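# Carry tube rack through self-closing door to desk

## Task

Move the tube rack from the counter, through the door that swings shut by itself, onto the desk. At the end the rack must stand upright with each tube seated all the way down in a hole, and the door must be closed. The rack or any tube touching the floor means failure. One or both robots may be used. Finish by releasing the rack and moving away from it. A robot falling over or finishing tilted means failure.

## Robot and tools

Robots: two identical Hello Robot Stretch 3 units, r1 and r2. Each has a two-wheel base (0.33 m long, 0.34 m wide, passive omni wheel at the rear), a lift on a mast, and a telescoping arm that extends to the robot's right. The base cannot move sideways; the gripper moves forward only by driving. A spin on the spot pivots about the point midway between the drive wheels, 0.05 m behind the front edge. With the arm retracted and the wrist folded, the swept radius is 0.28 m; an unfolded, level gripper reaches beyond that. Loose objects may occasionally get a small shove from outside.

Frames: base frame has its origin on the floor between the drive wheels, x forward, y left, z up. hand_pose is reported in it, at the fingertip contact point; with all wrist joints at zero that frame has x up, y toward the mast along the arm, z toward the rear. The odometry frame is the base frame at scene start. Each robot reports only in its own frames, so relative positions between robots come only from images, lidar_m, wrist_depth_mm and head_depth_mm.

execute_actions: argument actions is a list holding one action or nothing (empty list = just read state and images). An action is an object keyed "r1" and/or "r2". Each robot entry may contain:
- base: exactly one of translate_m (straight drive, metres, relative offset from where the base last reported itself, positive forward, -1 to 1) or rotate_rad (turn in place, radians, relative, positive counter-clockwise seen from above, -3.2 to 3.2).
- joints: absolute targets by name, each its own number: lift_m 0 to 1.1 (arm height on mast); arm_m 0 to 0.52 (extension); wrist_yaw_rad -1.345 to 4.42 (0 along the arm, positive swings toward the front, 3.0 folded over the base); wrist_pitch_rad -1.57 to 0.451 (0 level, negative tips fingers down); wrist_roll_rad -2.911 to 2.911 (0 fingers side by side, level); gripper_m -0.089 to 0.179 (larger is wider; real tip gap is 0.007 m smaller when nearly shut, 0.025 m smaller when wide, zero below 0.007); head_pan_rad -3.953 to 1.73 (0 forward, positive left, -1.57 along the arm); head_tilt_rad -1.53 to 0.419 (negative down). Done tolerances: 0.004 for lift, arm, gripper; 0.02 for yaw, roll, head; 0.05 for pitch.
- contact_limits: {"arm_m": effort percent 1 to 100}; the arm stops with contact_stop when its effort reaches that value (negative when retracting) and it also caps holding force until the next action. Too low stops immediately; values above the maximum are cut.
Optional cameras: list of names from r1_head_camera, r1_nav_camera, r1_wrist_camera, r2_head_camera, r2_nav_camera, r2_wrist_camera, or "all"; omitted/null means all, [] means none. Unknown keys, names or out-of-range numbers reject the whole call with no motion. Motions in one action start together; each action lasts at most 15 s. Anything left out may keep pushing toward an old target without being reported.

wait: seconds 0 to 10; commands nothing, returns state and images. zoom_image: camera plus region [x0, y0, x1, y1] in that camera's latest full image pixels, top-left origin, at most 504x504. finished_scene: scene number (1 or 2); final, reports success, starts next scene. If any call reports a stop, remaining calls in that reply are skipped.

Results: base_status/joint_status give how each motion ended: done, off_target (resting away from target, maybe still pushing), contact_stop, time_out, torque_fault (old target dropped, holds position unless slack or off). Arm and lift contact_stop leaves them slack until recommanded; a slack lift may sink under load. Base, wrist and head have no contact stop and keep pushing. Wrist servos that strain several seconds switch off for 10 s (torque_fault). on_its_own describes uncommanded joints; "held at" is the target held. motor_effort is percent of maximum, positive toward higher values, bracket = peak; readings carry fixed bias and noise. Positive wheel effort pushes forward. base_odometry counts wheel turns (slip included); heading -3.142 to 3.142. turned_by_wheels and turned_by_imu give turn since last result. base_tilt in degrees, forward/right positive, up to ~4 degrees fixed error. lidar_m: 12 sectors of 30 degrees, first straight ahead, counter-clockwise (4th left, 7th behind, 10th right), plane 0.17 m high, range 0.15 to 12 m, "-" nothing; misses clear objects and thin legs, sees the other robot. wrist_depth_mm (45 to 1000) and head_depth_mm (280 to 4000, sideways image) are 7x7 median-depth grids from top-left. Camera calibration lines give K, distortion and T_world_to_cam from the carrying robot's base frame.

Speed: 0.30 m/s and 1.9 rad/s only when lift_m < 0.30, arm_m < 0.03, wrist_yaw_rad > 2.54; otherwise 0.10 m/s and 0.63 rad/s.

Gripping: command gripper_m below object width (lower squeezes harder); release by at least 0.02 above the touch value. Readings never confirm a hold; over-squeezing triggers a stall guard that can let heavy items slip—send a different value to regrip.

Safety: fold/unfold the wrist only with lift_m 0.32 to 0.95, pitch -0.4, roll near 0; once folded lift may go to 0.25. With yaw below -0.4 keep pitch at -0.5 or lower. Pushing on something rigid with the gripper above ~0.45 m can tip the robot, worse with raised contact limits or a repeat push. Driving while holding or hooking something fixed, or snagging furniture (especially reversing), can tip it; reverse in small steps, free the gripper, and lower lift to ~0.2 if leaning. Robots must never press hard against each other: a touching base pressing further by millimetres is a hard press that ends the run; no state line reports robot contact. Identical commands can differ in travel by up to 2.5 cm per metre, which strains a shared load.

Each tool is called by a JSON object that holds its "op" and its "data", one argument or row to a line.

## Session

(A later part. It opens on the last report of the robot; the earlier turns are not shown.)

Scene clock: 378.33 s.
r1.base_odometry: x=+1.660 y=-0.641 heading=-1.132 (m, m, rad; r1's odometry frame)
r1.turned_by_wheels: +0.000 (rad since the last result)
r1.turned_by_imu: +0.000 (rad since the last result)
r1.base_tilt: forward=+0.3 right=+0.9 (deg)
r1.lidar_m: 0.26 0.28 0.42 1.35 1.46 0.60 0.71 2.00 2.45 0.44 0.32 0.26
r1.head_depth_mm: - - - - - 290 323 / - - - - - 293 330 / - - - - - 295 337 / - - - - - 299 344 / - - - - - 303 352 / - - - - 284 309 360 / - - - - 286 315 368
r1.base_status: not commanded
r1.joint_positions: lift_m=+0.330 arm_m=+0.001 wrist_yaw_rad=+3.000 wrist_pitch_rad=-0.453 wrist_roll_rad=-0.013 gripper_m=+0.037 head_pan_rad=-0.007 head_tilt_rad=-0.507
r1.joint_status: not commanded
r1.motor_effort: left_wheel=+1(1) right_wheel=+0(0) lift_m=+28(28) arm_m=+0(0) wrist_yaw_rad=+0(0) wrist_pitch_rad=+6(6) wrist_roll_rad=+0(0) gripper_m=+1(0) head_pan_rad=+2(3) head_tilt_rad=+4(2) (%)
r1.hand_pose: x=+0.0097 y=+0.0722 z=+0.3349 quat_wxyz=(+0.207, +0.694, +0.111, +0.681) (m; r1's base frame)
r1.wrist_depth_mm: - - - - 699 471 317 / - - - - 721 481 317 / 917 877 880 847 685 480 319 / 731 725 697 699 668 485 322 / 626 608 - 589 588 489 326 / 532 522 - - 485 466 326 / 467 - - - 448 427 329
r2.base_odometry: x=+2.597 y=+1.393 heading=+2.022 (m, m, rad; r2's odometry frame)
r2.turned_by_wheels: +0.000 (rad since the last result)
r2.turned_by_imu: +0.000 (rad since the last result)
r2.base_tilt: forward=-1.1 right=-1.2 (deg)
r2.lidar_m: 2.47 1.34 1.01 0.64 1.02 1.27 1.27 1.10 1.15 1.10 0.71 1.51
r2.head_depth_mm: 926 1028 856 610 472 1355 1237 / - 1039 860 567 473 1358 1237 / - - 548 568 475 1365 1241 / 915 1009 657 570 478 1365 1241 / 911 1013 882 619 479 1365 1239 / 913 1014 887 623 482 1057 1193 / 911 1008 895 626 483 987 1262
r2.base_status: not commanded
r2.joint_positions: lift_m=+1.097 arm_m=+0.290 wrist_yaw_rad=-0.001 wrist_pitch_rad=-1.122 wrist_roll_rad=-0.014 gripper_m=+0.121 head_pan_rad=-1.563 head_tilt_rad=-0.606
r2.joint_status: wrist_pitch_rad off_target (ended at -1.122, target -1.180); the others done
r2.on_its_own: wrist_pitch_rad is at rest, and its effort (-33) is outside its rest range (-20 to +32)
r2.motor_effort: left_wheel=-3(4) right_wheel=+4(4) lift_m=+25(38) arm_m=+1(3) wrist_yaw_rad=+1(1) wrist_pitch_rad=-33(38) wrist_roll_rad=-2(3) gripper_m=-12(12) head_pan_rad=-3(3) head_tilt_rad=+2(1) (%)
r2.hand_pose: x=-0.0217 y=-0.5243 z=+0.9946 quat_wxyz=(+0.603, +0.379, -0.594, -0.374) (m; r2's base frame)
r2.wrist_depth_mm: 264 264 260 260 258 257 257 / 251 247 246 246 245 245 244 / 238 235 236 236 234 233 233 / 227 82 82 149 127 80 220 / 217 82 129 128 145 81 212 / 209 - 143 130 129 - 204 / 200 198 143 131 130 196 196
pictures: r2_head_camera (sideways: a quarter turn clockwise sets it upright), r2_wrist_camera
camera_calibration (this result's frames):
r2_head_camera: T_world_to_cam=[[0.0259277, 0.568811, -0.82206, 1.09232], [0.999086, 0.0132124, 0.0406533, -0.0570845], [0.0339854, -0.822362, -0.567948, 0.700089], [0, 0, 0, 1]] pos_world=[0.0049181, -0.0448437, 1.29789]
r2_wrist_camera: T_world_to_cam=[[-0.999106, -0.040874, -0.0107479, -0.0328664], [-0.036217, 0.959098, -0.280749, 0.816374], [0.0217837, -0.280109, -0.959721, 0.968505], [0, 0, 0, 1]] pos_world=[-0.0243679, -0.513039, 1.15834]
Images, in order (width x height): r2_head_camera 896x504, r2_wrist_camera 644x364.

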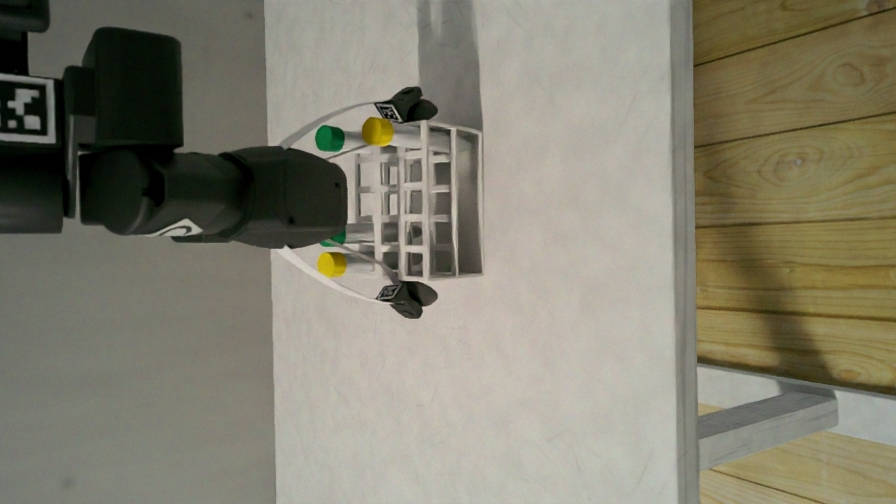

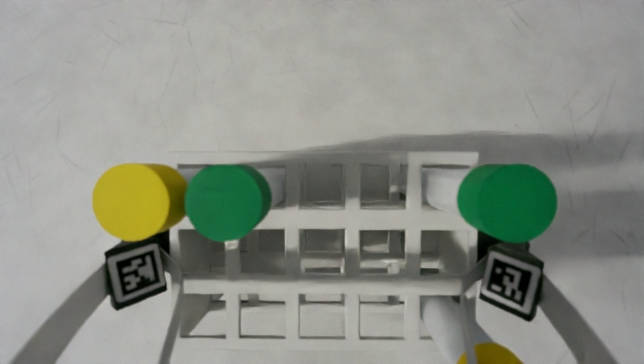

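Pivoting. Extend more and loosen to relieve the load.

{"op": "execute_actions", "data": {
  "actions": [
    {"r2":{"joints":{"wrist_pitch_rad":-1.18,"arm_m":0.31,"gripper_m":0.13}}}
  ],
  "cameras": ["r2_head_camera","r2_wrist_camera"]
}}

Scene clock: 384.63 s.
r1.base_odometry: x=+1.660 y=-0.641 heading=-1.132 (m, m, rad; r1's odometry frame)
r1.turned_by_wheels: +0.000 (rad since the last result)
r1.turned_by_imu: +0.001 (rad since the last result)
r1.base_tilt: forward=+0.4 right=+0.9 (deg)
r1.lidar_m: 0.26 0.28 0.42 1.35 1.47 0.60 0.71 2.00 2.45 0.44 0.32 0.26
r1.head_depth_mm: - - - - - 290 323 / - - - - - 292 330 / - - - - - 295 337 / - - - - - 299 345 / - - - - - 304 352 / - - - - 284 309 360 / - - - - 286 315 368
r1.base_status: not commanded
r1.joint_positions: lift_m=+0.330 arm_m=+0.001 wrist_yaw_rad=+3.000 wrist_pitch_rad=-0.453 wrist_roll_rad=-0.013 gripper_m=+0.037 head_pan_rad=-0.007 head_tilt_rad=-0.507
r1.joint_status: not commanded
r1.motor_effort: left_wheel=+1(1) right_wheel=+0(0) lift_m=+28(28) arm_m=+0(0) wrist_yaw_rad=+0(1) wrist_pitch_rad=+6(6) wrist_roll_rad=+0(0) gripper_m=+0(1) head_pan_rad=+3(2) head_tilt_rad=+4(3) (%)
r1.hand_pose: x=+0.0097 y=+0.0722 z=+0.3349 quat_wxyz=(+0.207, +0.694, +0.111, +0.681) (m; r1's base frame)
r1.wrist_depth_mm: - - - - 701 471 316 / - - - - 708 478 316 / 914 897 894 852 671 484 318 / 732 730 705 695 670 493 318 / 617 610 - 588 590 490 325 / 526 524 - - 489 462 325 / 470 - - - 438 426 328
r2.base_odometry: x=+2.597 y=+1.393 heading=+2.022 (m, m, rad; r2's odometry frame)
r2.turned_by_wheels: +0.000 (rad since the last result)
r2.turned_by_imu: +0.000 (rad since the last result)
r2.base_tilt: forward=-1.1 right=-1.2 (deg)
r2.lidar_m: 2.47 1.34 1.01 0.64 1.02 1.27 1.28 1.10 1.15 1.10 0.71 1.51
r2.head_depth_mm: 930 1019 858 608 472 1351 1237 / - 1035 866 564 474 1355 1234 / - - 775 583 475 1361 1249 / 914 1000 784 581 478 1359 1247 / 914 1012 881 617 478 1367 1246 / 914 1009 889 622 480 1048 1193 / 910 1002 891 628 485 984 1256
r2.base_status: not commanded
r2.joint_positions: lift_m=+1.097 arm_m=+0.310 wrist_yaw_rad=-0.001 wrist_pitch_rad=-1.170 wrist_roll_rad=-0.014 gripper_m=+0.130 head_pan_rad=-1.563 head_tilt_rad=-0.606
r2.joint_status: all done
r2.motor_effort: left_wheel=-3(3) right_wheel=+4(4) lift_m=+25(25) arm_m=+1(4) wrist_yaw_rad=+1(1) wrist_pitch_rad=-6(34) wrist_roll_rad=-2(2) gripper_m=-8(37) head_pan_rad=-3(3) head_tilt_rad=+1(1) (%)
r2.hand_pose: x=-0.0217 y=-0.5325 z=+0.9905 quat_wxyz=(+0.594, +0.393, -0.585, -0.388) (m; r2's base frame)
r2.wrist_depth_mm: 247 245 243 240 240 240 240 / 236 235 235 233 232 232 231 / 226 226 225 224 224 222 222 / 218 90 90 140 137 89 215 / 210 211 144 134 146 207 208 / 205 - 144 130 129 - 199 / 199 198 160 160 128 84 194
pictures: r2_head_camera (sideways: a quarter turn clockwise sets it upright), r2_wrist_camera
camera_calibration (this result's frames):
r2_head_camera: T_world_to_cam=[[0.0259277, 0.56881, -0.82206, 1.09232], [0.999086, 0.0132126, 0.0406533, -0.0570845], [0.0339855, -0.822363, -0.567948, 0.700088], [0, 0, 0, 1]] pos_world=[0.00491811, -0.0448437, 1.29789]
r2_wrist_camera: T_world_to_cam=[[-0.999087, -0.0408347, -0.0125278, -0.0314502], [-0.0367758, 0.971553, -0.233948, 0.783326], [0.0217246, -0.233273, -0.972168, 0.999595], [0, 0, 0, 1]] pos_world=[-0.0243299, -0.529148, 1.15464]
Images, in order (width x height): r2_head_camera 896x504, r2_wrist_camera 644x364.

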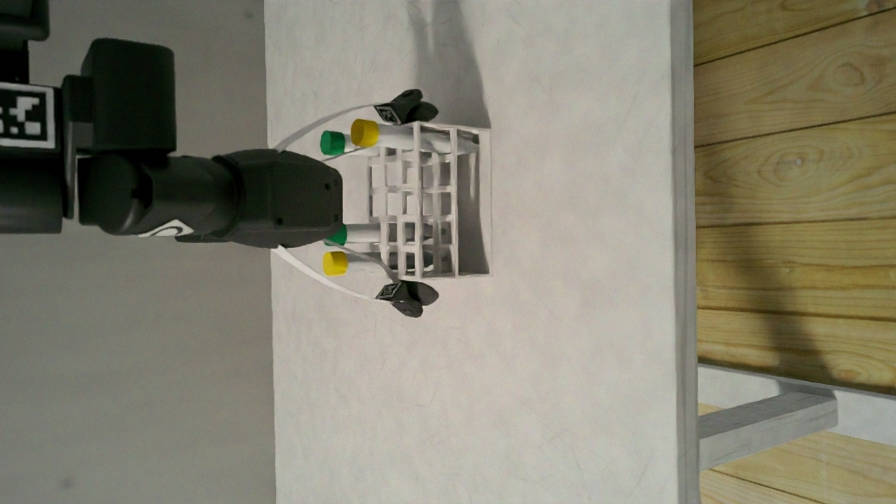

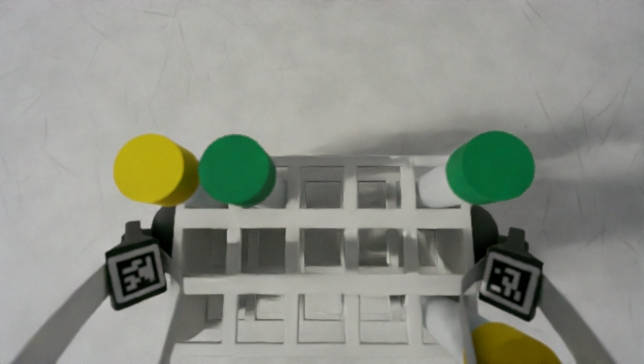

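{"op": "execute_actions", "data": {
  "actions": [
    {"r2":{"joints":{"gripper_m":0.145}}}
  ],
  "cameras": ["r2_head_camera","r2_wrist_camera"]
}}

{"op": "execute_actions", "data": {
  "actions": [
    {"r2":{"joints":{"gripper_m":0.179}}}
  ],
  "cameras": ["r2_head_camera","r2_wrist_camera"]
}}

Scene clock: 389.97 s.
r1.base_odometry: x=+1.660 y=-0.641 heading=-1.132 (m, m, rad; r1's odometry frame)
r1.turned_by_wheels: +0.000 (rad since the last result)
r1.turned_by_imu: +0.001 (rad since the last result)
r1.base_tilt: forward=+0.5 right=+0.9 (deg)
r1.lidar_m: 0.26 0.28 0.42 1.35 1.46 0.60 0.71 2.00 2.45 0.45 0.32 0.26
r1.head_depth_mm: - - - - - 290 323 / - - - - - 292 331 / - - - - - 295 337 / - - - - - 298 344 / - - - - - 303 352 / - - - - 284 309 360 / - - - - 286 315 368
r1.base_status: not commanded
r1.joint_positions: lift_m=+0.330 arm_m=+0.001 wrist_yaw_rad=+3.000 wrist_pitch_rad=-0.453 wrist_roll_rad=-0.013 gripper_m=+0.037 head_pan_rad=-0.007 head_tilt_rad=-0.507
r1.joint_status: not commanded
r1.motor_effort: left_wheel=+1(1) right_wheel=+0(0) lift_m=+28(28) arm_m=+0(0) wrist_yaw_rad=-1(0) wrist_pitch_rad=+6(6) wrist_roll_rad=+0(0) gripper_m=+1(1) head_pan_rad=+2(2) head_tilt_rad=+4(2) (%)
r1.hand_pose: x=+0.0097 y=+0.0722 z=+0.3349 quat_wxyz=(+0.207, +0.694, +0.111, +0.681) (m; r1's base frame)
r1.wrist_depth_mm: - - - - 698 476 315 / - - - - 705 476 317 / 910 908 872 841 675 480 320 / 741 728 689 690 659 489 322 / 613 601 - 587 588 493 322 / 512 520 - - 491 459 324 / 464 - - - 442 423 329
r2.base_odometry: x=+2.597 y=+1.393 heading=+2.022 (m, m, rad; r2's odometry frame)
r2.turned_by_wheels: +0.000 (rad since the last result)
r2.turned_by_imu: +0.000 (rad since the last result)
r2.base_tilt: forward=-1.1 right=-1.2 (deg)
r2.lidar_m: 2.48 1.35 1.01 0.64 1.02 1.27 1.28 1.10 1.15 1.10 0.71 1.51
r2.head_depth_mm: 931 1017 858 608 471 1358 1235 / - 1034 861 565 474 1354 1235 / - - 776 586 476 1363 1241 / 916 998 764 580 477 1369 1246 / 916 1013 881 620 479 1367 1252 / 911 1012 884 624 480 1053 1196 / 912 1003 899 627 483 985 1260
r2.base_status: not commanded
r2.joint_positions: lift_m=+1.097 arm_m=+0.310 wrist_yaw_rad=-0.001 wrist_pitch_rad=-1.179 wrist_roll_rad=-0.014 gripper_m=+0.145 head_pan_rad=-1.563 head_tilt_rad=-0.606
r2.joint_status: all done
r2.motor_effort: left_wheel=-3(3) right_wheel=+3(3) lift_m=+25(25) arm_m=+1(1) wrist_yaw_rad=+0(1) wrist_pitch_rad=-1(6) wrist_roll_rad=-2(2) gripper_m=-1(56) head_pan_rad=-2(2) head_tilt_rad=+1(1) (%)
r2.hand_pose: x=-0.0217 y=-0.5304 z=+0.9899 quat_wxyz=(+0.592, +0.396, -0.583, -0.391) (m; r2's base frame)
r2.wrist_depth_mm: 243 242 240 239 238 238 237 / 234 234 233 231 230 228 228 / 226 223 224 223 221 220 219 / 218 94 93 144 138 98 214 / 210 208 145 135 145 206 205 / 204 201 145 130 130 - 199 / 196 197 160 160 127 84 195
pictures: r2_head_camera (sideways: a quarter turn clockwise sets it upright), r2_wrist_camera
camera_calibration (this result's frames):
r2_head_camera: T_world_to_cam=[[0.0259278, 0.56881, -0.82206, 1.09232], [0.999086, 0.0132123, 0.0406533, -0.0570845], [0.0339853, -0.822363, -0.567948, 0.700088], [0, 0, 0, 1]] pos_world=[0.0049181, -0.0448437, 1.29789]
r2_wrist_camera: T_world_to_cam=[[-0.999086, -0.0407709, -0.0128585, -0.0310114], [-0.0368197, 0.973476, -0.225805, 0.774137], [0.0217237, -0.225125, -0.974088, 1.00567], [0, 0, 0, 1]] pos_world=[-0.0243266, -0.528466, 1.15402]
Images, in order (width x height): r2_head_camera 896x504, r2_wrist_camera 644x364.

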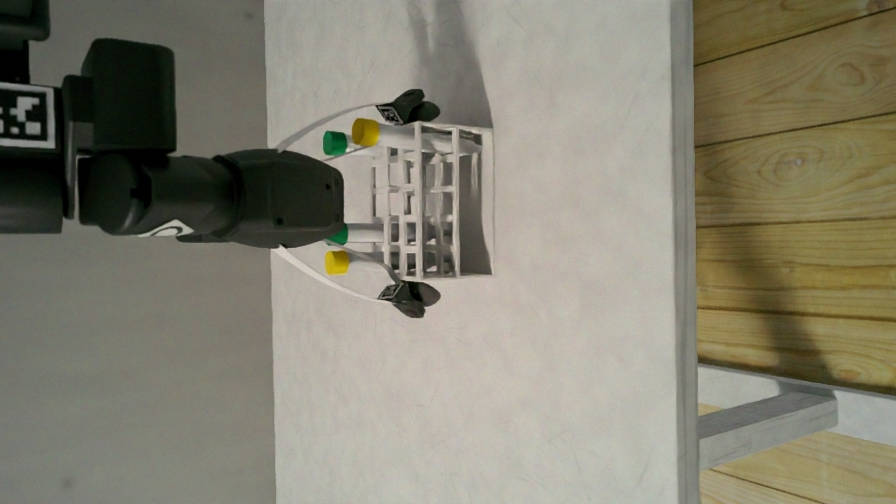

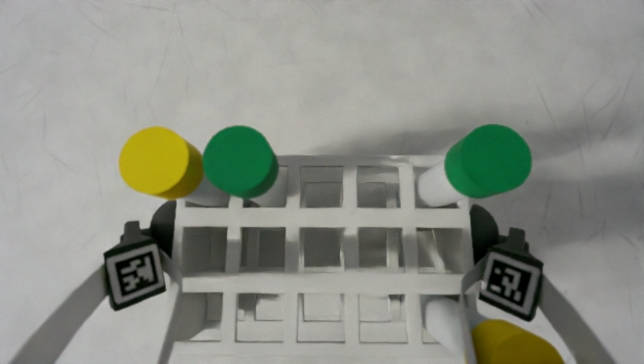

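Scene clock: 390.80 s.
r1.base_odometry: x=+1.660 y=-0.641 heading=-1.132 (m, m, rad; r1's odometry frame)
r1.turned_by_wheels: +0.000 (rad since the last result)
r1.turned_by_imu: +0.000 (rad since the last result)
r1.base_tilt: forward=+0.3 right=+0.9 (deg)
r1.lidar_m: 0.26 0.28 0.42 1.35 1.47 0.60 0.71 2.00 2.45 0.45 0.32 0.26
r1.head_depth_mm: - - - - - 290 324 / - - - - - 292 330 / - - - - - 295 337 / - - - - - 298 344 / - - - - - 303 352 / - - - - 284 310 360 / - - - - 286 315 368
r1.base_status: not commanded
r1.joint_positions: lift_m=+0.330 arm_m=+0.001 wrist_yaw_rad=+3.000 wrist_pitch_rad=-0.453 wrist_roll_rad=-0.013 gripper_m=+0.037 head_pan_rad=-0.007 head_tilt_rad=-0.507
r1.joint_status: not commanded
r1.motor_effort: left_wheel=+1(1) right_wheel=+0(0) lift_m=+28(28) arm_m=+0(0) wrist_yaw_rad=+0(0) wrist_pitch_rad=+6(6) wrist_roll_rad=+0(0) gripper_m=+1(0) head_pan_rad=+3(3) head_tilt_rad=+3(3) (%)
r1.hand_pose: x=+0.0097 y=+0.0722 z=+0.3349 quat_wxyz=(+0.207, +0.694, +0.111, +0.681) (m; r1's base frame)
r1.wrist_depth_mm: - - - - 697 473 318 / - - - - 721 476 317 / 897 885 866 864 686 478 318 / 748 722 697 694 664 486 323 / 616 608 - 586 596 491 325 / 529 523 - - 489 464 324 / 470 - - - 439 427 327
r2.base_odometry: x=+2.597 y=+1.393 heading=+2.022 (m, m, rad; r2's odometry frame)
r2.turned_by_wheels: +0.000 (rad since the last result)
r2.turned_by_imu: +0.000 (rad since the last result)
r2.base_tilt: forward=-1.1 right=-1.3 (deg)
r2.lidar_m: 2.47 1.34 1.01 0.64 1.02 1.27 1.28 1.10 1.15 1.09 0.71 1.51
r2.head_depth_mm: 931 1020 854 609 471 1351 1237 / - 1036 857 559 473 1363 1246 / - - 777 562 475 1366 1237 / 919 998 828 564 477 1355 1242 / 915 1006 882 596 479 1355 1248 / 912 1006 888 625 480 1051 1201 / 910 1005 894 628 483 987 1252
r2.base_status: not commanded
r2.joint_positions: lift_m=+1.097 arm_m=+0.310 wrist_yaw_rad=-0.001 wrist_pitch_rad=-1.180 wrist_roll_rad=-0.014 gripper_m=+0.179 head_pan_rad=-1.563 head_tilt_rad=-0.606
r2.joint_status: all done
r2.motor_effort: left_wheel=-1(3) right_wheel=+3(3) lift_m=+25(25) arm_m=+2(1) wrist_yaw_rad=+1(1) wrist_pitch_rad=+0(1) wrist_roll_rad=-2(2) gripper_m=+0(83) head_pan_rad=-3(3) head_tilt_rad=+2(2) (%)
r2.hand_pose: x=-0.0217 y=-0.5300 z=+0.9897 quat_wxyz=(+0.592, +0.396, -0.583, -0.391) (m; r2's base frame)
r2.wrist_depth_mm: 241 241 240 241 239 238 236 / 233 232 231 230 228 228 230 / 223 225 223 222 224 220 219 / 219 213 91 138 139 90 212 / 211 210 140 166 134 205 206 / - 201 131 160 129 128 200 / 197 197 137 159 126 98 191
pictures: r2_head_camera (sideways: a quarter turn clockwise sets it upright), r2_wrist_camera
camera_calibration (this result's frames):
r2_head_camera: T_world_to_cam=[[0.0259277, 0.56881, -0.82206, 1.09232], [0.999086, 0.0132126, 0.0406533, -0.0570845], [0.0339855, -0.822363, -0.567948, 0.700088], [0, 0, 0, 1]] pos_world=[0.00491811, -0.0448437, 1.29789]
r2_wrist_camera: T_world_to_cam=[[-0.999086, -0.0407433, -0.0129347, -0.0309048], [-0.0368144, 0.973877, -0.224071, 0.772176], [0.0217262, -0.22339, -0.974487, 1.00695], [0, 0, 0, 1]] pos_world=[-0.0243267, -0.52832, 1.15389]
Images, in order (width x height): r2_head_camera 896x504, r2_wrist_camera 644x364.

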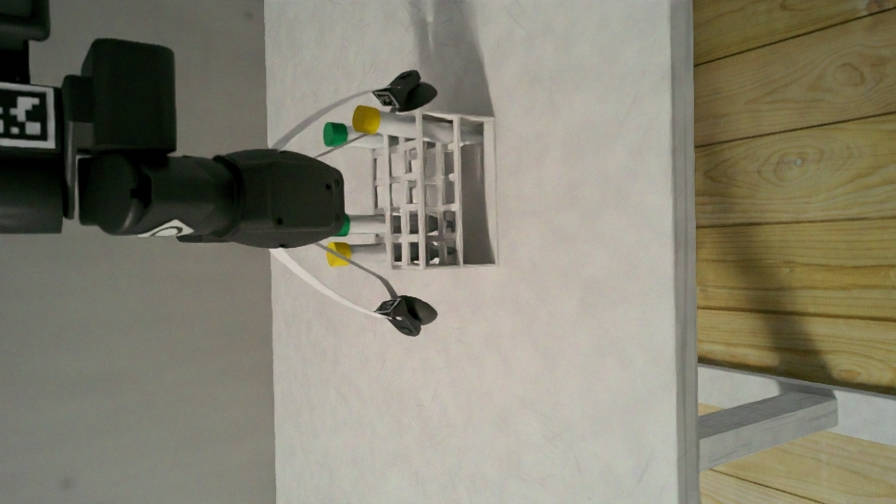

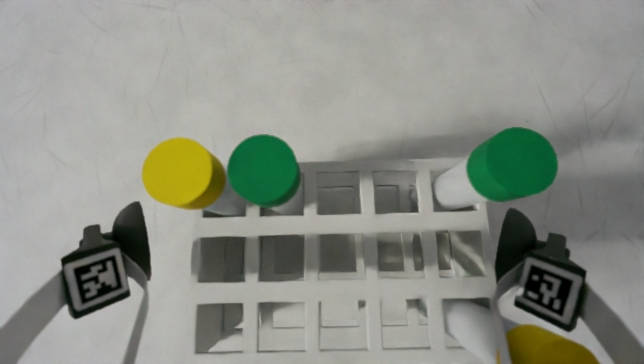

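{"op": "execute_actions", "data": {
  "actions": [
    {"r2":{"joints":{"wrist_pitch_rad":-1.05,"arm_m":0.295}}}
  ],
  "cameras": ["r2_head_camera","r2_wrist_camera"]
}}

{"op": "execute_actions", "data": {
  "actions": [
    {"r2":{"base":{"translate_m":-0.012}}}
  ],
  "cameras": ["r2_head_camera","r2_wrist_camera"]
}}

Scene clock: 402.57 s.
r1.base_odometry: x=+1.660 y=-0.641 heading=-1.132 (m, m, rad; r1's odometry frame)
r1.turned_by_wheels: +0.000 (rad since the last result)
r1.turned_by_imu: +0.001 (rad since the last result)
r1.base_tilt: forward=+0.5 right=+0.8 (deg)
r1.lidar_m: 0.26 0.28 0.42 1.35 1.46 0.60 0.71 2.00 2.45 0.44 0.32 0.26
r1.head_depth_mm: - - - - - 290 323 / - - - - - 293 330 / - - - - - 295 337 / - - - - - 298 344 / - - - - - 304 352 / - - - - 284 309 360 / - - - - 286 315 368
r1.base_status: not commanded
r1.joint_positions: lift_m=+0.330 arm_m=+0.001 wrist_yaw_rad=+3.000 wrist_pitch_rad=-0.453 wrist_roll_rad=-0.013 gripper_m=+0.037 head_pan_rad=-0.007 head_tilt_rad=-0.507
r1.joint_status: not commanded
r1.motor_effort: left_wheel=+1(1) right_wheel=+0(0) lift_m=+28(28) arm_m=+0(0) wrist_yaw_rad=+0(0) wrist_pitch_rad=+6(6) wrist_roll_rad=+0(0) gripper_m=+0(0) head_pan_rad=+2(2) head_tilt_rad=+4(4) (%)
r1.hand_pose: x=+0.0097 y=+0.0722 z=+0.3349 quat_wxyz=(+0.207, +0.694, +0.111, +0.681) (m; r1's base frame)
r1.wrist_depth_mm: - - - - 696 479 314 / - - - - 714 478 318 / 919 892 858 859 686 482 320 / 727 718 713 693 667 486 319 / 616 601 - 582 589 487 325 / 530 525 - - 487 465 326 / 465 - - - 442 428 332
r2.base_odometry: x=+2.597 y=+1.393 heading=+2.022 (m, m, rad; r2's odometry frame)
r2.turned_by_wheels: +0.000 (rad since the last result)
r2.turned_by_imu: +0.000 (rad since the last result)
r2.base_tilt: forward=-1.1 right=-1.2 (deg)
r2.lidar_m: 2.48 1.34 1.01 0.64 1.02 1.27 1.28 1.10 1.15 1.10 0.71 1.51
r2.head_depth_mm: 932 1034 854 608 472 1349 1237 / - 1035 861 562 472 1354 1240 / - - 775 565 476 1368 1237 / 911 1011 802 564 476 1357 1246 / 914 1011 879 619 479 1360 1238 / 913 1007 886 624 481 1050 1191 / 908 1008 894 628 482 984 1252
r2.base_status: not commanded
r2.joint_positions: lift_m=+1.097 arm_m=+0.295 wrist_yaw_rad=-0.001 wrist_pitch_rad=-1.062 wrist_roll_rad=-0.014 gripper_m=+0.179 head_pan_rad=-1.563 head_tilt_rad=-0.606
r2.joint_status: all done
r2.motor_effort: left_wheel=-3(3) right_wheel=+2(2) lift_m=+24(25) arm_m=-2(0) wrist_yaw_rad=+1(1) wrist_pitch_rad=+7(5) wrist_roll_rad=-2(2) gripper_m=+1(1) head_pan_rad=-2(2) head_tilt_rad=+1(1) (%)
r2.hand_pose: x=-0.0217 y=-0.5439 z=+1.0003 quat_wxyz=(+0.614, +0.361, -0.605, -0.356) (m; r2's base frame)
r2.wrist_depth_mm: 280 278 278 275 275 275 273 / 263 259 260 261 257 257 256 / 248 245 244 243 244 244 243 / 233 232 103 233 230 103 228 / 221 221 142 142 142 141 219 / - 207 168 205 170 148 208 / 199 201 139 161 132 131 196
pictures: r2_head_camera (sideways: a quarter turn clockwise sets it upright), r2_wrist_camera
camera_calibration (this result's frames):
r2_head_camera: T_world_to_cam=[[0.0259275, 0.56881, -0.82206, 1.09232], [0.999086, 0.0132128, 0.0406533, -0.0570845], [0.0339857, -0.822363, -0.567948, 0.700088], [0, 0, 0, 1]] pos_world=[0.00491812, -0.0448437, 1.29789]
r2_wrist_camera: T_world_to_cam=[[-0.999083, -0.0420727, -0.00794946, -0.0370585], [-0.0369299, 0.940683, -0.337271, 0.883297], [0.0216678, -0.336668, -0.941374, 0.919415], [0, 0, 0, 1]] pos_world=[-0.0243262, -0.522924, 1.16313]
Images, in order (width x height): r2_head_camera 896x504, r2_wrist_camera 644x364.

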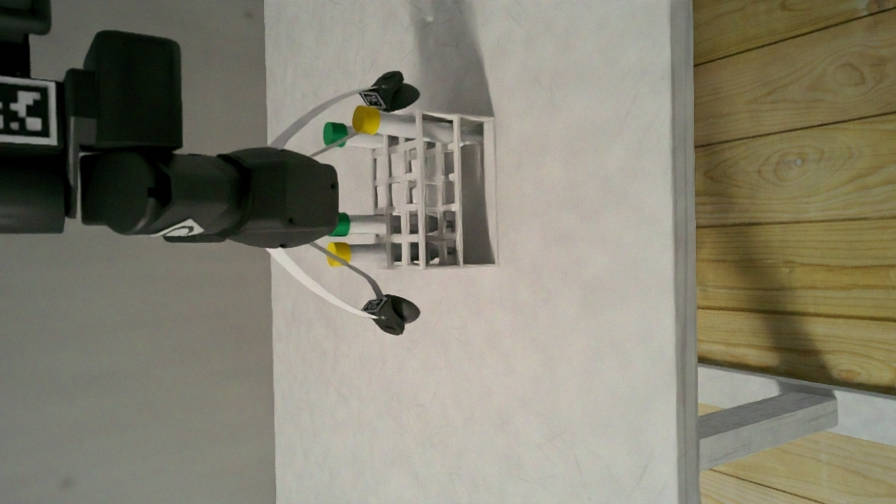

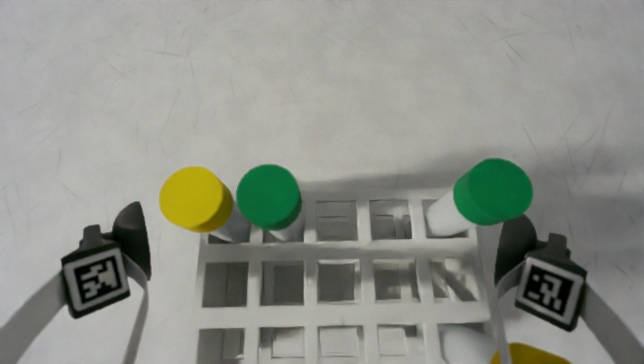

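Scene clock: 404.43 s.
r1.base_odometry: x=+1.660 y=-0.641 heading=-1.132 (m, m, rad; r1's odometry frame)
r1.turned_by_wheels: +0.000 (rad since the last result)
r1.turned_by_imu: +0.000 (rad since the last result)
r1.base_tilt: forward=+0.3 right=+0.9 (deg)
r1.lidar_m: 0.26 0.28 0.42 1.35 1.46 0.60 0.71 2.00 2.45 0.44 0.32 0.26
r1.head_depth_mm: - - - - - 290 323 / - - - - - 292 330 / - - - - - 295 337 / - - - - - 298 344 / - - - - - 304 352 / - - - - 284 309 359 / - - - - 286 315 367
r1.base_status: not commanded
r1.joint_positions: lift_m=+0.330 arm_m=+0.001 wrist_yaw_rad=+3.000 wrist_pitch_rad=-0.453 wrist_roll_rad=-0.013 gripper_m=+0.037 head_pan_rad=-0.007 head_tilt_rad=-0.507
r1.joint_status: not commanded
r1.motor_effort: left_wheel=+1(1) right_wheel=+0(0) lift_m=+28(28) arm_m=+0(0) wrist_yaw_rad=+0(1) wrist_pitch_rad=+6(6) wrist_roll_rad=+0(0) gripper_m=+1(0) head_pan_rad=+2(3) head_tilt_rad=+3(3) (%)
r1.hand_pose: x=+0.0097 y=+0.0722 z=+0.3349 quat_wxyz=(+0.207, +0.694, +0.111, +0.681) (m; r1's base frame)
r1.wrist_depth_mm: - - - - 692 473 313 / - - - - 717 476 317 / 926 891 888 834 672 478 321 / 738 731 703 696 661 488 321 / 616 606 - 576 594 485 323 / 529 522 - - 485 463 325 / 457 - - - 437 431 325
r2.base_odometry: x=+2.602 y=+1.382 heading=+2.022 (m, m, rad; r2's odometry frame)
r2.turned_by_wheels: +0.000 (rad since the last result)
r2.turned_by_imu: +0.000 (rad since the last result)
r2.base_tilt: forward=-1.1 right=-1.2 (deg)
r2.lidar_m: 2.49 1.35 1.02 0.64 1.02 1.27 1.27 1.09 1.15 1.10 0.71 1.52
r2.head_depth_mm: 932 1028 856 607 473 1346 1236 / - 1037 856 587 473 1364 1238 / - - 674 564 476 1354 1235 / 912 1011 824 554 477 1363 1241 / 914 1010 883 619 478 1374 1248 / 918 1013 887 624 481 1091 1188 / 917 1009 894 626 483 1007 1232
r2.base_status: done
r2.joint_positions: lift_m=+1.097 arm_m=+0.295 wrist_yaw_rad=-0.001 wrist_pitch_rad=-1.061 wrist_roll_rad=-0.014 gripper_m=+0.179 head_pan_rad=-1.563 head_tilt_rad=-0.606
r2.joint_status: not commanded
r2.motor_effort: left_wheel=-3(9) right_wheel=+2(5) lift_m=+25(25) arm_m=-2(2) wrist_yaw_rad=+0(1) wrist_pitch_rad=+6(7) wrist_roll_rad=-2(2) gripper_m=+0(0) head_pan_rad=-3(3) head_tilt_rad=+1(2) (%)
r2.hand_pose: x=-0.0217 y=-0.5443 z=+1.0005 quat_wxyz=(+0.614, +0.360, -0.605, -0.356) (m; r2's base frame)
r2.wrist_depth_mm: 280 278 277 278 278 274 275 / 264 261 261 260 259 258 258 / 247 247 245 247 244 243 242 / 234 231 106 231 230 227 229 / 222 142 126 180 141 216 218 / - 206 168 170 167 208 208 / 200 199 133 133 131 198 196
pictures: r2_head_camera (sideways: a quarter turn clockwise sets it upright), r2_wrist_camera
camera_calibration (this result's frames):
r2_head_camera: T_world_to_cam=[[0.0259279, 0.56881, -0.82206, 1.09232], [0.999086, 0.0132122, 0.0406533, -0.0570845], [0.0339852, -0.822363, -0.567948, 0.700088], [0, 0, 0, 1]] pos_world=[0.00491809, -0.0448437, 1.29789]
r2_wrist_camera: T_world_to_cam=[[-0.999083, -0.0420853, -0.0078883, -0.0371396], [-0.0369318, 0.940206, -0.338599, 0.884729], [0.0216667, -0.337998, -0.940898, 0.918241], [0, 0, 0, 1]] pos_world=[-0.0243262, -0.523027, 1.16325]
Images, in order (width x height): r2_head_camera 896x504, r2_wrist_camera 644x364.

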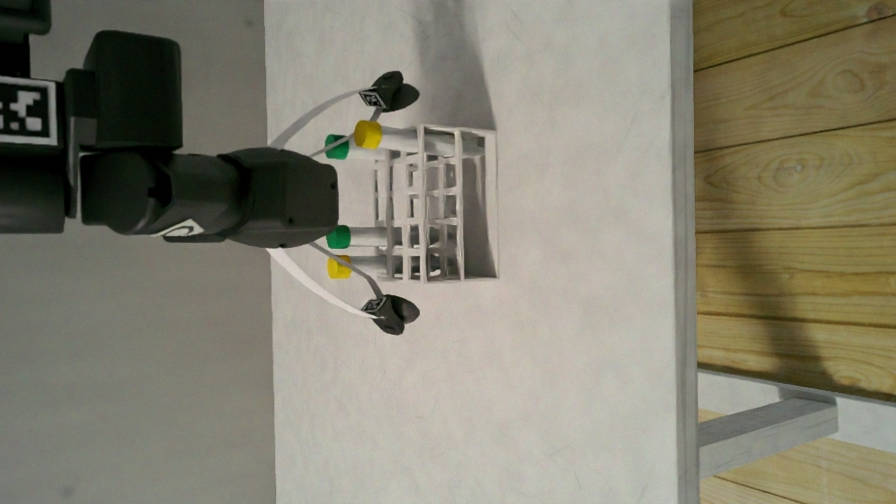

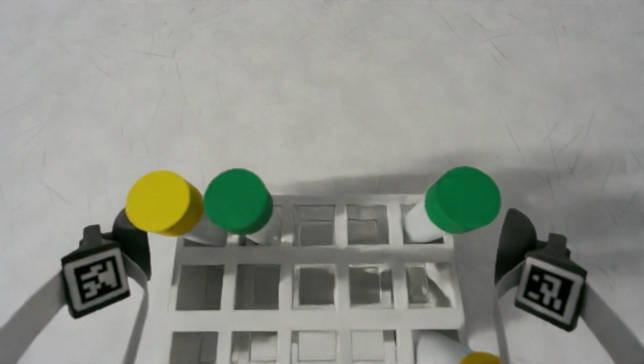

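{"op": "execute_actions", "data": {
  "actions": [
    {"r2":{"joints":{"wrist_pitch_rad":-0.9,"arm_m":0.255}}}
  ],
  "cameras": ["r2_head_camera","r2_wrist_camera"]
}}

Scene clock: 410.93 s.
r1.base_odometry: x=+1.660 y=-0.641 heading=-1.132 (m, m, rad; r1's odometry frame)
r1.turned_by_wheels: +0.000 (rad since the last result)
r1.turned_by_imu: +0.001 (rad since the last result)
r1.base_tilt: forward=+0.5 right=+0.9 (deg)
r1.lidar_m: 0.26 0.28 0.42 1.35 1.46 0.60 0.71 2.00 2.45 0.45 0.32 0.26
r1.head_depth_mm: - - - - - 290 323 / - - - - - 292 330 / - - - - - 295 337 / - - - - - 298 344 / - - - - - 304 352 / - - - - 284 309 360 / - - - - 286 315 368
r1.base_status: not commanded
r1.joint_positions: lift_m=+0.330 arm_m=+0.001 wrist_yaw_rad=+3.000 wrist_pitch_rad=-0.453 wrist_roll_rad=-0.013 gripper_m=+0.037 head_pan_rad=-0.007 head_tilt_rad=-0.507
r1.joint_status: not commanded
r1.motor_effort: left_wheel=+1(1) right_wheel=+0(0) lift_m=+28(28) arm_m=+0(0) wrist_yaw_rad=-1(1) wrist_pitch_rad=+6(6) wrist_roll_rad=+0(0) gripper_m=+1(1) head_pan_rad=+3(3) head_tilt_rad=+3(5) (%)
r1.hand_pose: x=+0.0097 y=+0.0722 z=+0.3349 quat_wxyz=(+0.207, +0.694, +0.111, +0.681) (m; r1's base frame)
r1.wrist_depth_mm: - - - - 701 476 315 / - - - - 696 475 315 / 905 893 874 838 677 487 318 / 735 717 720 697 661 482 320 / 623 605 - 589 597 491 325 / 531 522 - - 486 462 327 / 466 - - - 441 426 327
r2.base_odometry: x=+2.602 y=+1.382 heading=+2.022 (m, m, rad; r2's odometry frame)
r2.turned_by_wheels: +0.000 (rad since the last result)
r2.turned_by_imu: -0.001 (rad since the last result)
r2.base_tilt: forward=-1.1 right=-1.2 (deg)
r2.lidar_m: 2.49 1.35 1.02 0.64 1.02 1.27 1.27 1.09 1.15 1.10 0.72 1.51
r2.head_depth_mm: 923 1043 856 608 471 1359 1234 / - 1045 911 587 473 1352 1236 / - - 576 556 475 1348 1243 / 915 1013 784 550 476 1359 1246 / 914 1005 907 620 480 1356 1255 / 913 1007 884 625 481 1093 1201 / 910 1006 892 628 483 1012 1234
r2.base_status: not commanded
r2.joint_positions: lift_m=+1.097 arm_m=+0.255 wrist_yaw_rad=-0.001 wrist_pitch_rad=-0.914 wrist_roll_rad=-0.014 gripper_m=+0.179 head_pan_rad=-1.563 head_tilt_rad=-0.606
r2.joint_status: all done
r2.motor_effort: left_wheel=-2(2) right_wheel=+2(1) lift_m=+25(25) arm_m=-2(4) wrist_yaw_rad=+0(1) wrist_pitch_rad=+8(8) wrist_roll_rad=-2(2) gripper_m=+0(0) head_pan_rad=-3(3) head_tilt_rad=+2(2) (%)
r2.hand_pose: x=-0.0217 y=-0.5376 z=+1.0182 quat_wxyz=(+0.639, +0.314, -0.630, -0.310) (m; r2's base frame)
r2.wrist_depth_mm: 349 346 350 347 345 346 346 / 316 318 313 310 315 311 308 / 286 285 285 284 284 283 282 / 263 260 124 263 169 259 258 / 240 245 160 162 158 240 238 / - 218 154 155 168 222 223 / 209 207 172 176 138 205 205
pictures: r2_head_camera (sideways: a quarter turn clockwise sets it upright), r2_wrist_camera
camera_calibration (this result's frames):
r2_head_camera: T_world_to_cam=[[0.0259277, 0.56881, -0.82206, 1.09232], [0.999086, 0.0132126, 0.0406533, -0.0570845], [0.0339855, -0.822363, -0.567948, 0.700088], [0, 0, 0, 1]] pos_world=[0.00491811, -0.0448437, 1.29789]
r2_wrist_camera: T_world_to_cam=[[-0.999078, -0.0428967, -0.00151985, -0.0436518], [-0.0370846, 0.880458, -0.472671, 0.988911], [0.0216142, -0.472179, -0.881238, 0.804324], [0, 0, 0, 1]] pos_world=[-0.0243231, -0.492783, 1.17616]
Images, in order (width x height): r2_head_camera 896x504, r2_wrist_camera 644x364.

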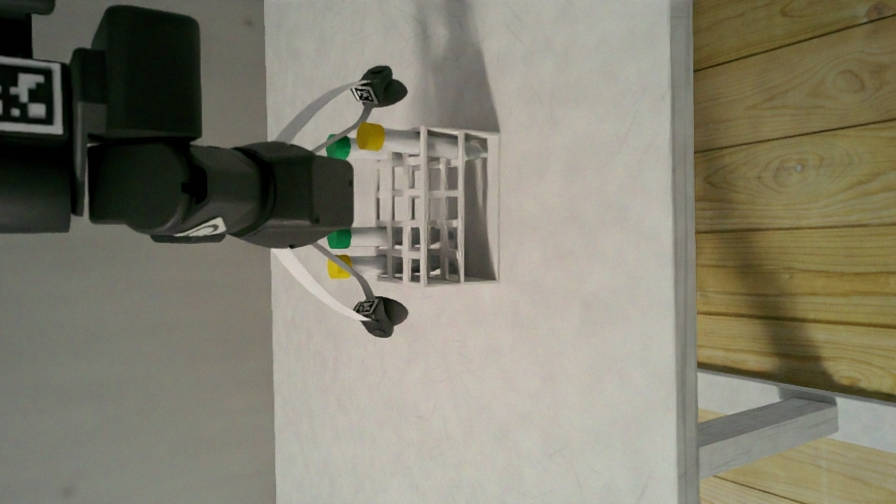

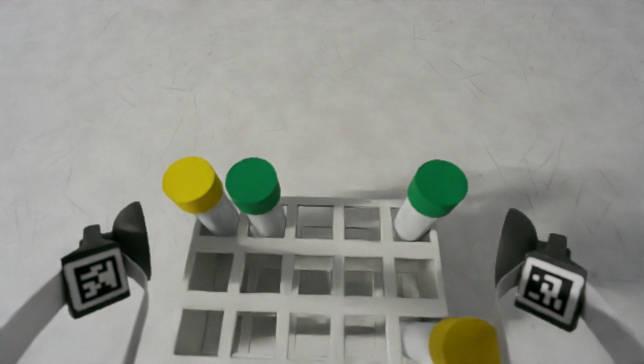

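Clear now.

{"op": "execute_actions", "data": {
  "actions": [
    {"r2":{"joints":{"wrist_pitch_rad":-0.7,"arm_m":0.2}}}
  ],
  "cameras": ["r2_wrist_camera"]
}}

{"op": "execute_actions", "data": {
  "actions": [
    {"r2":{"joints":{"arm_m":0.0,"head_pan_rad":-1.4}}}
  ],
  "cameras": ["r2_head_camera","r2_wrist_camera","r1_nav_camera"]
}}

{"op": "zoom_image", "data": {
  "camera": "r2_wrist_camera",
  "region": [200,40,440,220]
}}

Scene clock: 418.67 s.
r1.base_odometry: x=+1.660 y=-0.641 heading=-1.132 (m, m, rad; r1's odometry frame)
r1.turned_by_wheels: +0.000 (rad since the last result)
r1.turned_by_imu: +0.002 (rad since the last result)
r1.base_tilt: forward=+0.5 right=+0.9 (deg)
r1.lidar_m: 0.26 0.28 0.42 1.35 1.46 0.60 0.71 2.00 2.45 0.45 0.32 0.26
r1.head_depth_mm: - - - - - 290 323 / - - - - - 293 330 / - - - - - 295 337 / - - - - - 298 344 / - - - - - 303 352 / - - - - 284 310 360 / - - - - 287 315 368
r1.base_status: not commanded
r1.joint_positions: lift_m=+0.330 arm_m=+0.001 wrist_yaw_rad=+3.000 wrist_pitch_rad=-0.453 wrist_roll_rad=-0.013 gripper_m=+0.037 head_pan_rad=-0.007 head_tilt_rad=-0.507
r1.joint_status: not commanded
r1.motor_effort: left_wheel=+1(1) right_wheel=+0(0) lift_m=+28(28) arm_m=+0(0) wrist_yaw_rad=+0(1) wrist_pitch_rad=+6(6) wrist_roll_rad=+0(0) gripper_m=+1(1) head_pan_rad=+2(2) head_tilt_rad=+3(5) (%)
r1.hand_pose: x=+0.0097 y=+0.0722 z=+0.3349 quat_wxyz=(+0.207, +0.694, +0.111, +0.681) (m; r1's base frame)
r1.wrist_depth_mm: - - - - 689 470 317 / - - - - 702 472 316 / 925 879 870 855 683 486 319 / 731 734 682 700 669 488 319 / 618 603 - 590 591 489 323 / 518 531 - - 486 463 323 / 464 - - - 440 435 328
r2.base_odometry: x=+2.602 y=+1.382 heading=+2.022 (m, m, rad; r2's odometry frame)
r2.turned_by_wheels: +0.000 (rad since the last result)
r2.turned_by_imu: -0.001 (rad since the last result)
r2.base_tilt: forward=-1.1 right=-1.2 (deg)
r2.lidar_m: 2.48 1.34 1.01 0.64 1.02 1.27 1.26 1.09 1.15 1.10 0.72 1.51
r2.head_depth_mm: - - 861 609 472 1348 1230 / - - 863 588 473 1360 1238 / - - - 554 475 1356 1248 / 913 1007 784 552 477 1364 1241 / 911 1012 936 621 478 1361 1246 / 915 1006 887 623 480 1098 1199 / 917 1007 893 627 484 1018 1230
r2.base_status: not commanded
r2.joint_positions: lift_m=+1.097 arm_m=+0.200 wrist_yaw_rad=-0.001 wrist_pitch_rad=-0.718 wrist_roll_rad=-0.014 gripper_m=+0.179 head_pan_rad=-1.563 head_tilt_rad=-0.606
r2.joint_status: all done
r2.motor_effort: left_wheel=-1(1) right_wheel=+2(2) lift_m=+25(25) arm_m=-2(2) wrist_yaw_rad=+1(1) wrist_pitch_rad=+10(11) wrist_roll_rad=-2(2) gripper_m=+0(1) head_pan_rad=-3(2) head_tilt_rad=+2(2) (%)
r2.hand_pose: x=-0.0217 y=-0.5223 z=+1.0491 quat_wxyz=(+0.667, +0.250, -0.657, -0.247) (m; r2's base frame)
r2.wrist_depth_mm: 526 514 520 519 509 512 517 / 424 429 433 432 425 424 427 / 364 364 361 367 368 366 362 / 320 317 171 318 310 320 317 / 286 288 200 205 206 285 278 / - 247 205 203 172 251 256 / 228 230 190 189 185 228 223
pictures: r2_wrist_camera
camera_calibration (this result's frames):
r2_wrist_camera: T_world_to_cam=[[-0.999071, -0.042518, 0.00699832, -0.0516887], [-0.037296, 0.771907, -0.634641, 1.10318], [0.0215816, -0.634312, -0.772776, 0.640283], [0, 0, 0, 1]] pos_world=[-0.0243149, -0.447608, 1.19528]
Images, in order (width x height): r2_wrist_camera 644x364.

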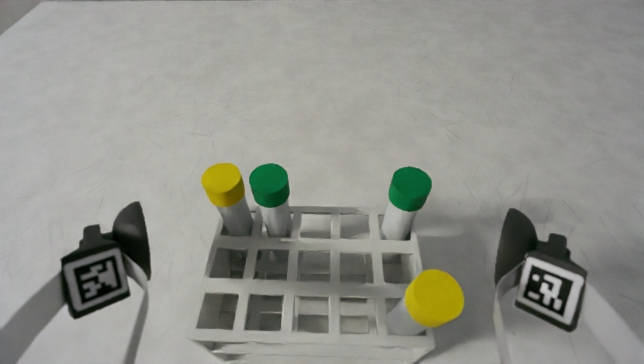

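Scene clock: 421.37 s.
r1.base_odometry: x=+1.660 y=-0.641 heading=-1.132 (m, m, rad; r1's odometry frame)
r1.turned_by_wheels: +0.000 (rad since the last result)
r1.turned_by_imu: +0.001 (rad since the last result)
r1.base_tilt: forward=+0.4 right=+0.9 (deg)
r1.lidar_m: 0.26 0.28 0.42 1.35 1.46 0.60 0.71 2.00 2.44 0.45 0.32 0.26
r1.head_depth_mm: - - - - - 290 323 / - - - - - 292 330 / - - - - - 295 337 / - - - - - 299 344 / - - - - - 304 351 / - - - - 284 309 360 / - - - - 286 316 367
r1.base_status: not commanded
r1.joint_positions: lift_m=+0.330 arm_m=+0.001 wrist_yaw_rad=+3.000 wrist_pitch_rad=-0.453 wrist_roll_rad=-0.013 gripper_m=+0.037 head_pan_rad=-0.007 head_tilt_rad=-0.507
r1.joint_status: not commanded
r1.motor_effort: left_wheel=+1(0) right_wheel=+0(0) lift_m=+28(28) arm_m=+0(0) wrist_yaw_rad=-1(0) wrist_pitch_rad=+6(6) wrist_roll_rad=+0(0) gripper_m=+0(1) head_pan_rad=+2(2) head_tilt_rad=+2(4) (%)
r1.hand_pose: x=+0.0097 y=+0.0722 z=+0.3349 quat_wxyz=(+0.207, +0.694, +0.111, +0.681) (m; r1's base frame)
r1.wrist_depth_mm: - - - - 698 469 315 / - - - - 704 480 317 / 902 869 857 859 685 479 317 / 741 707 707 693 673 489 320 / 606 609 - 586 595 488 322 / 525 520 - - 485 466 327 / 465 - - - 440 427 325
r2.base_odometry: x=+2.602 y=+1.382 heading=+2.022 (m, m, rad; r2's odometry frame)
r2.turned_by_wheels: +0.000 (rad since the last result)
r2.turned_by_imu: +0.000 (rad since the last result)
r2.base_tilt: forward=-1.1 right=-1.2 (deg)
r2.lidar_m: 2.48 1.35 1.01 0.64 1.02 1.27 1.26 1.09 1.15 1.10 0.72 1.52
r2.head_depth_mm: 886 - - - - - 1243 / 897 985 - 519 - 1366 1240 / 910 1008 872 569 461 1355 1236 / 924 1017 876 644 463 1374 1238 / 937 1035 884 622 478 1360 1215 / 953 1055 887 624 480 1113 1229 / 964 1072 893 627 483 1453 1250
r2.base_status: not commanded
r2.joint_positions: lift_m=+1.097 arm_m=+0.000 wrist_yaw_rad=-0.001 wrist_pitch_rad=-0.718 wrist_roll_rad=-0.014 gripper_m=+0.179 head_pan_rad=-1.407 head_tilt_rad=-0.606
r2.joint_status: all done
r2.motor_effort: left_wheel=-2(2) right_wheel=+2(2) lift_m=+25(25) arm_m=-2(1) wrist_yaw_rad=+1(1) wrist_pitch_rad=+10(10) wrist_roll_rad=-2(2) gripper_m=+0(1) head_pan_rad=+3(18) head_tilt_rad=+2(2) (%)
r2.hand_pose: x=-0.0217 y=-0.3224 z=+1.0492 quat_wxyz=(+0.667, +0.250, -0.657, -0.247) (m; r2's base frame)
r2.wrist_depth_mm: 526 531 500 506 520 522 528 / 431 432 417 314 422 434 429 / 370 363 358 340 366 363 365 / 318 321 323 317 319 319 319 / 288 290 281 284 282 283 283 / - 248 253 251 255 254 256 / - - - - - - -
pictures: r1_nav_camera (sideways: a quarter turn counterclockwise sets it upright), r2_head_camera (sideways: a quarter turn clockwise sets it upright), r2_wrist_camera
camera_calibration (this result's frames):
r1_nav_camera: T_world_to_cam=[[0.488595, -0.0315111, 0.871942, -1.09077], [0.0163321, -0.998842, -0.0452489, 0.106709], [0.872358, 0.036349, -0.487515, 0.584931], [0, 0, 0, 1]] pos_world=[0.020931, 0.0509523, 1.24108]
r2_head_camera: T_world_to_cam=[[-0.0629046, 0.565811, -0.822132, 1.09296], [0.984853, 0.168561, 0.0406526, -0.0569968], [0.161581, -0.807122, -0.567843, 0.699174], [0, 0, 0, 1]] pos_world=[0.0119124, -0.0444817, 1.29789]
r2_wrist_camera: T_world_to_cam=[[-0.99907, -0.042537, 0.00703344, -0.0432312], [-0.0373155, 0.771393, -0.635265, 0.949492], [0.0215967, -0.634936, -0.772263, 0.766421], [0, 0, 0, 1]] pos_world=[-0.0243124, -0.247641, 1.19536]
Images, in order (width x height): r1_nav_camera 672x504, r2_head_camera 896x504, r2_wrist_camera 644x364.

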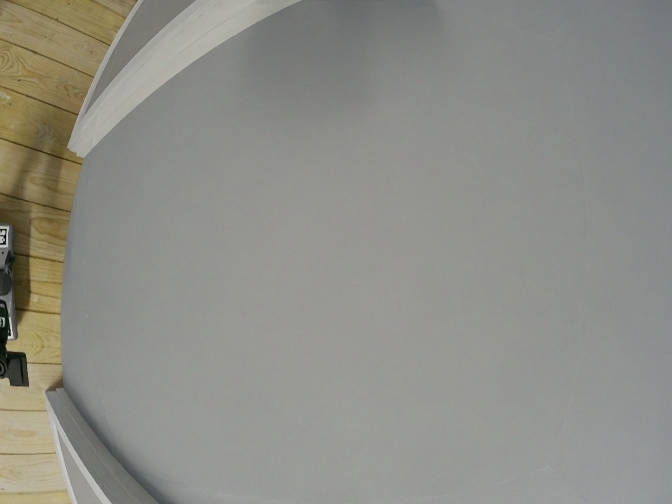

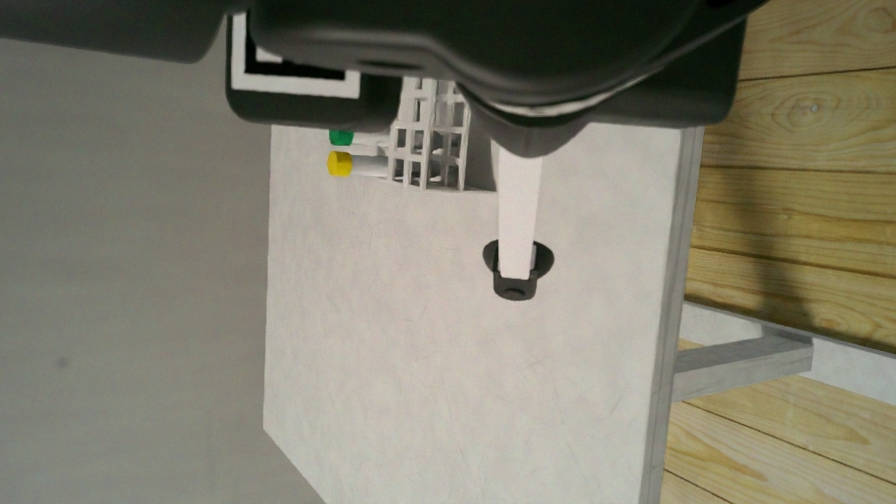

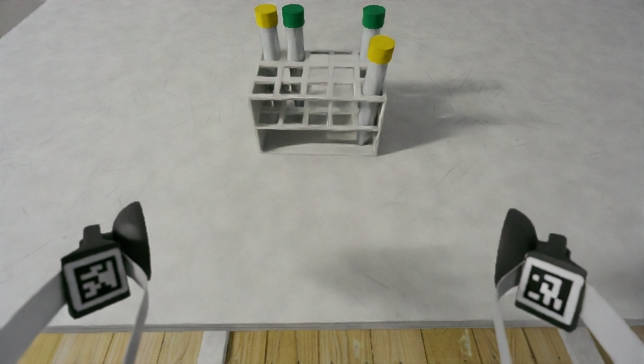

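Region (200, 40, 440, 220) of r2_wrist_camera's 644x364 image, scaled by 2.100; it fills the top 378 rows of this view, and the rest is white.

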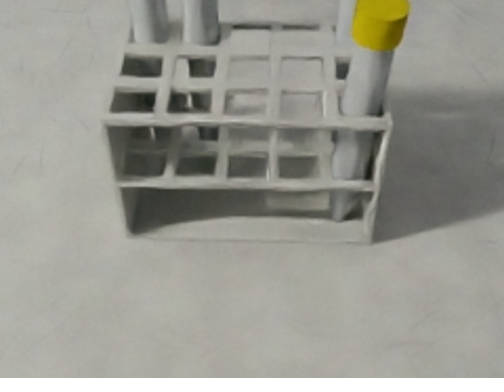

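{"op": "finished_scene", "data": {
  "scene": 2
}}

The scene is finished: the task was done.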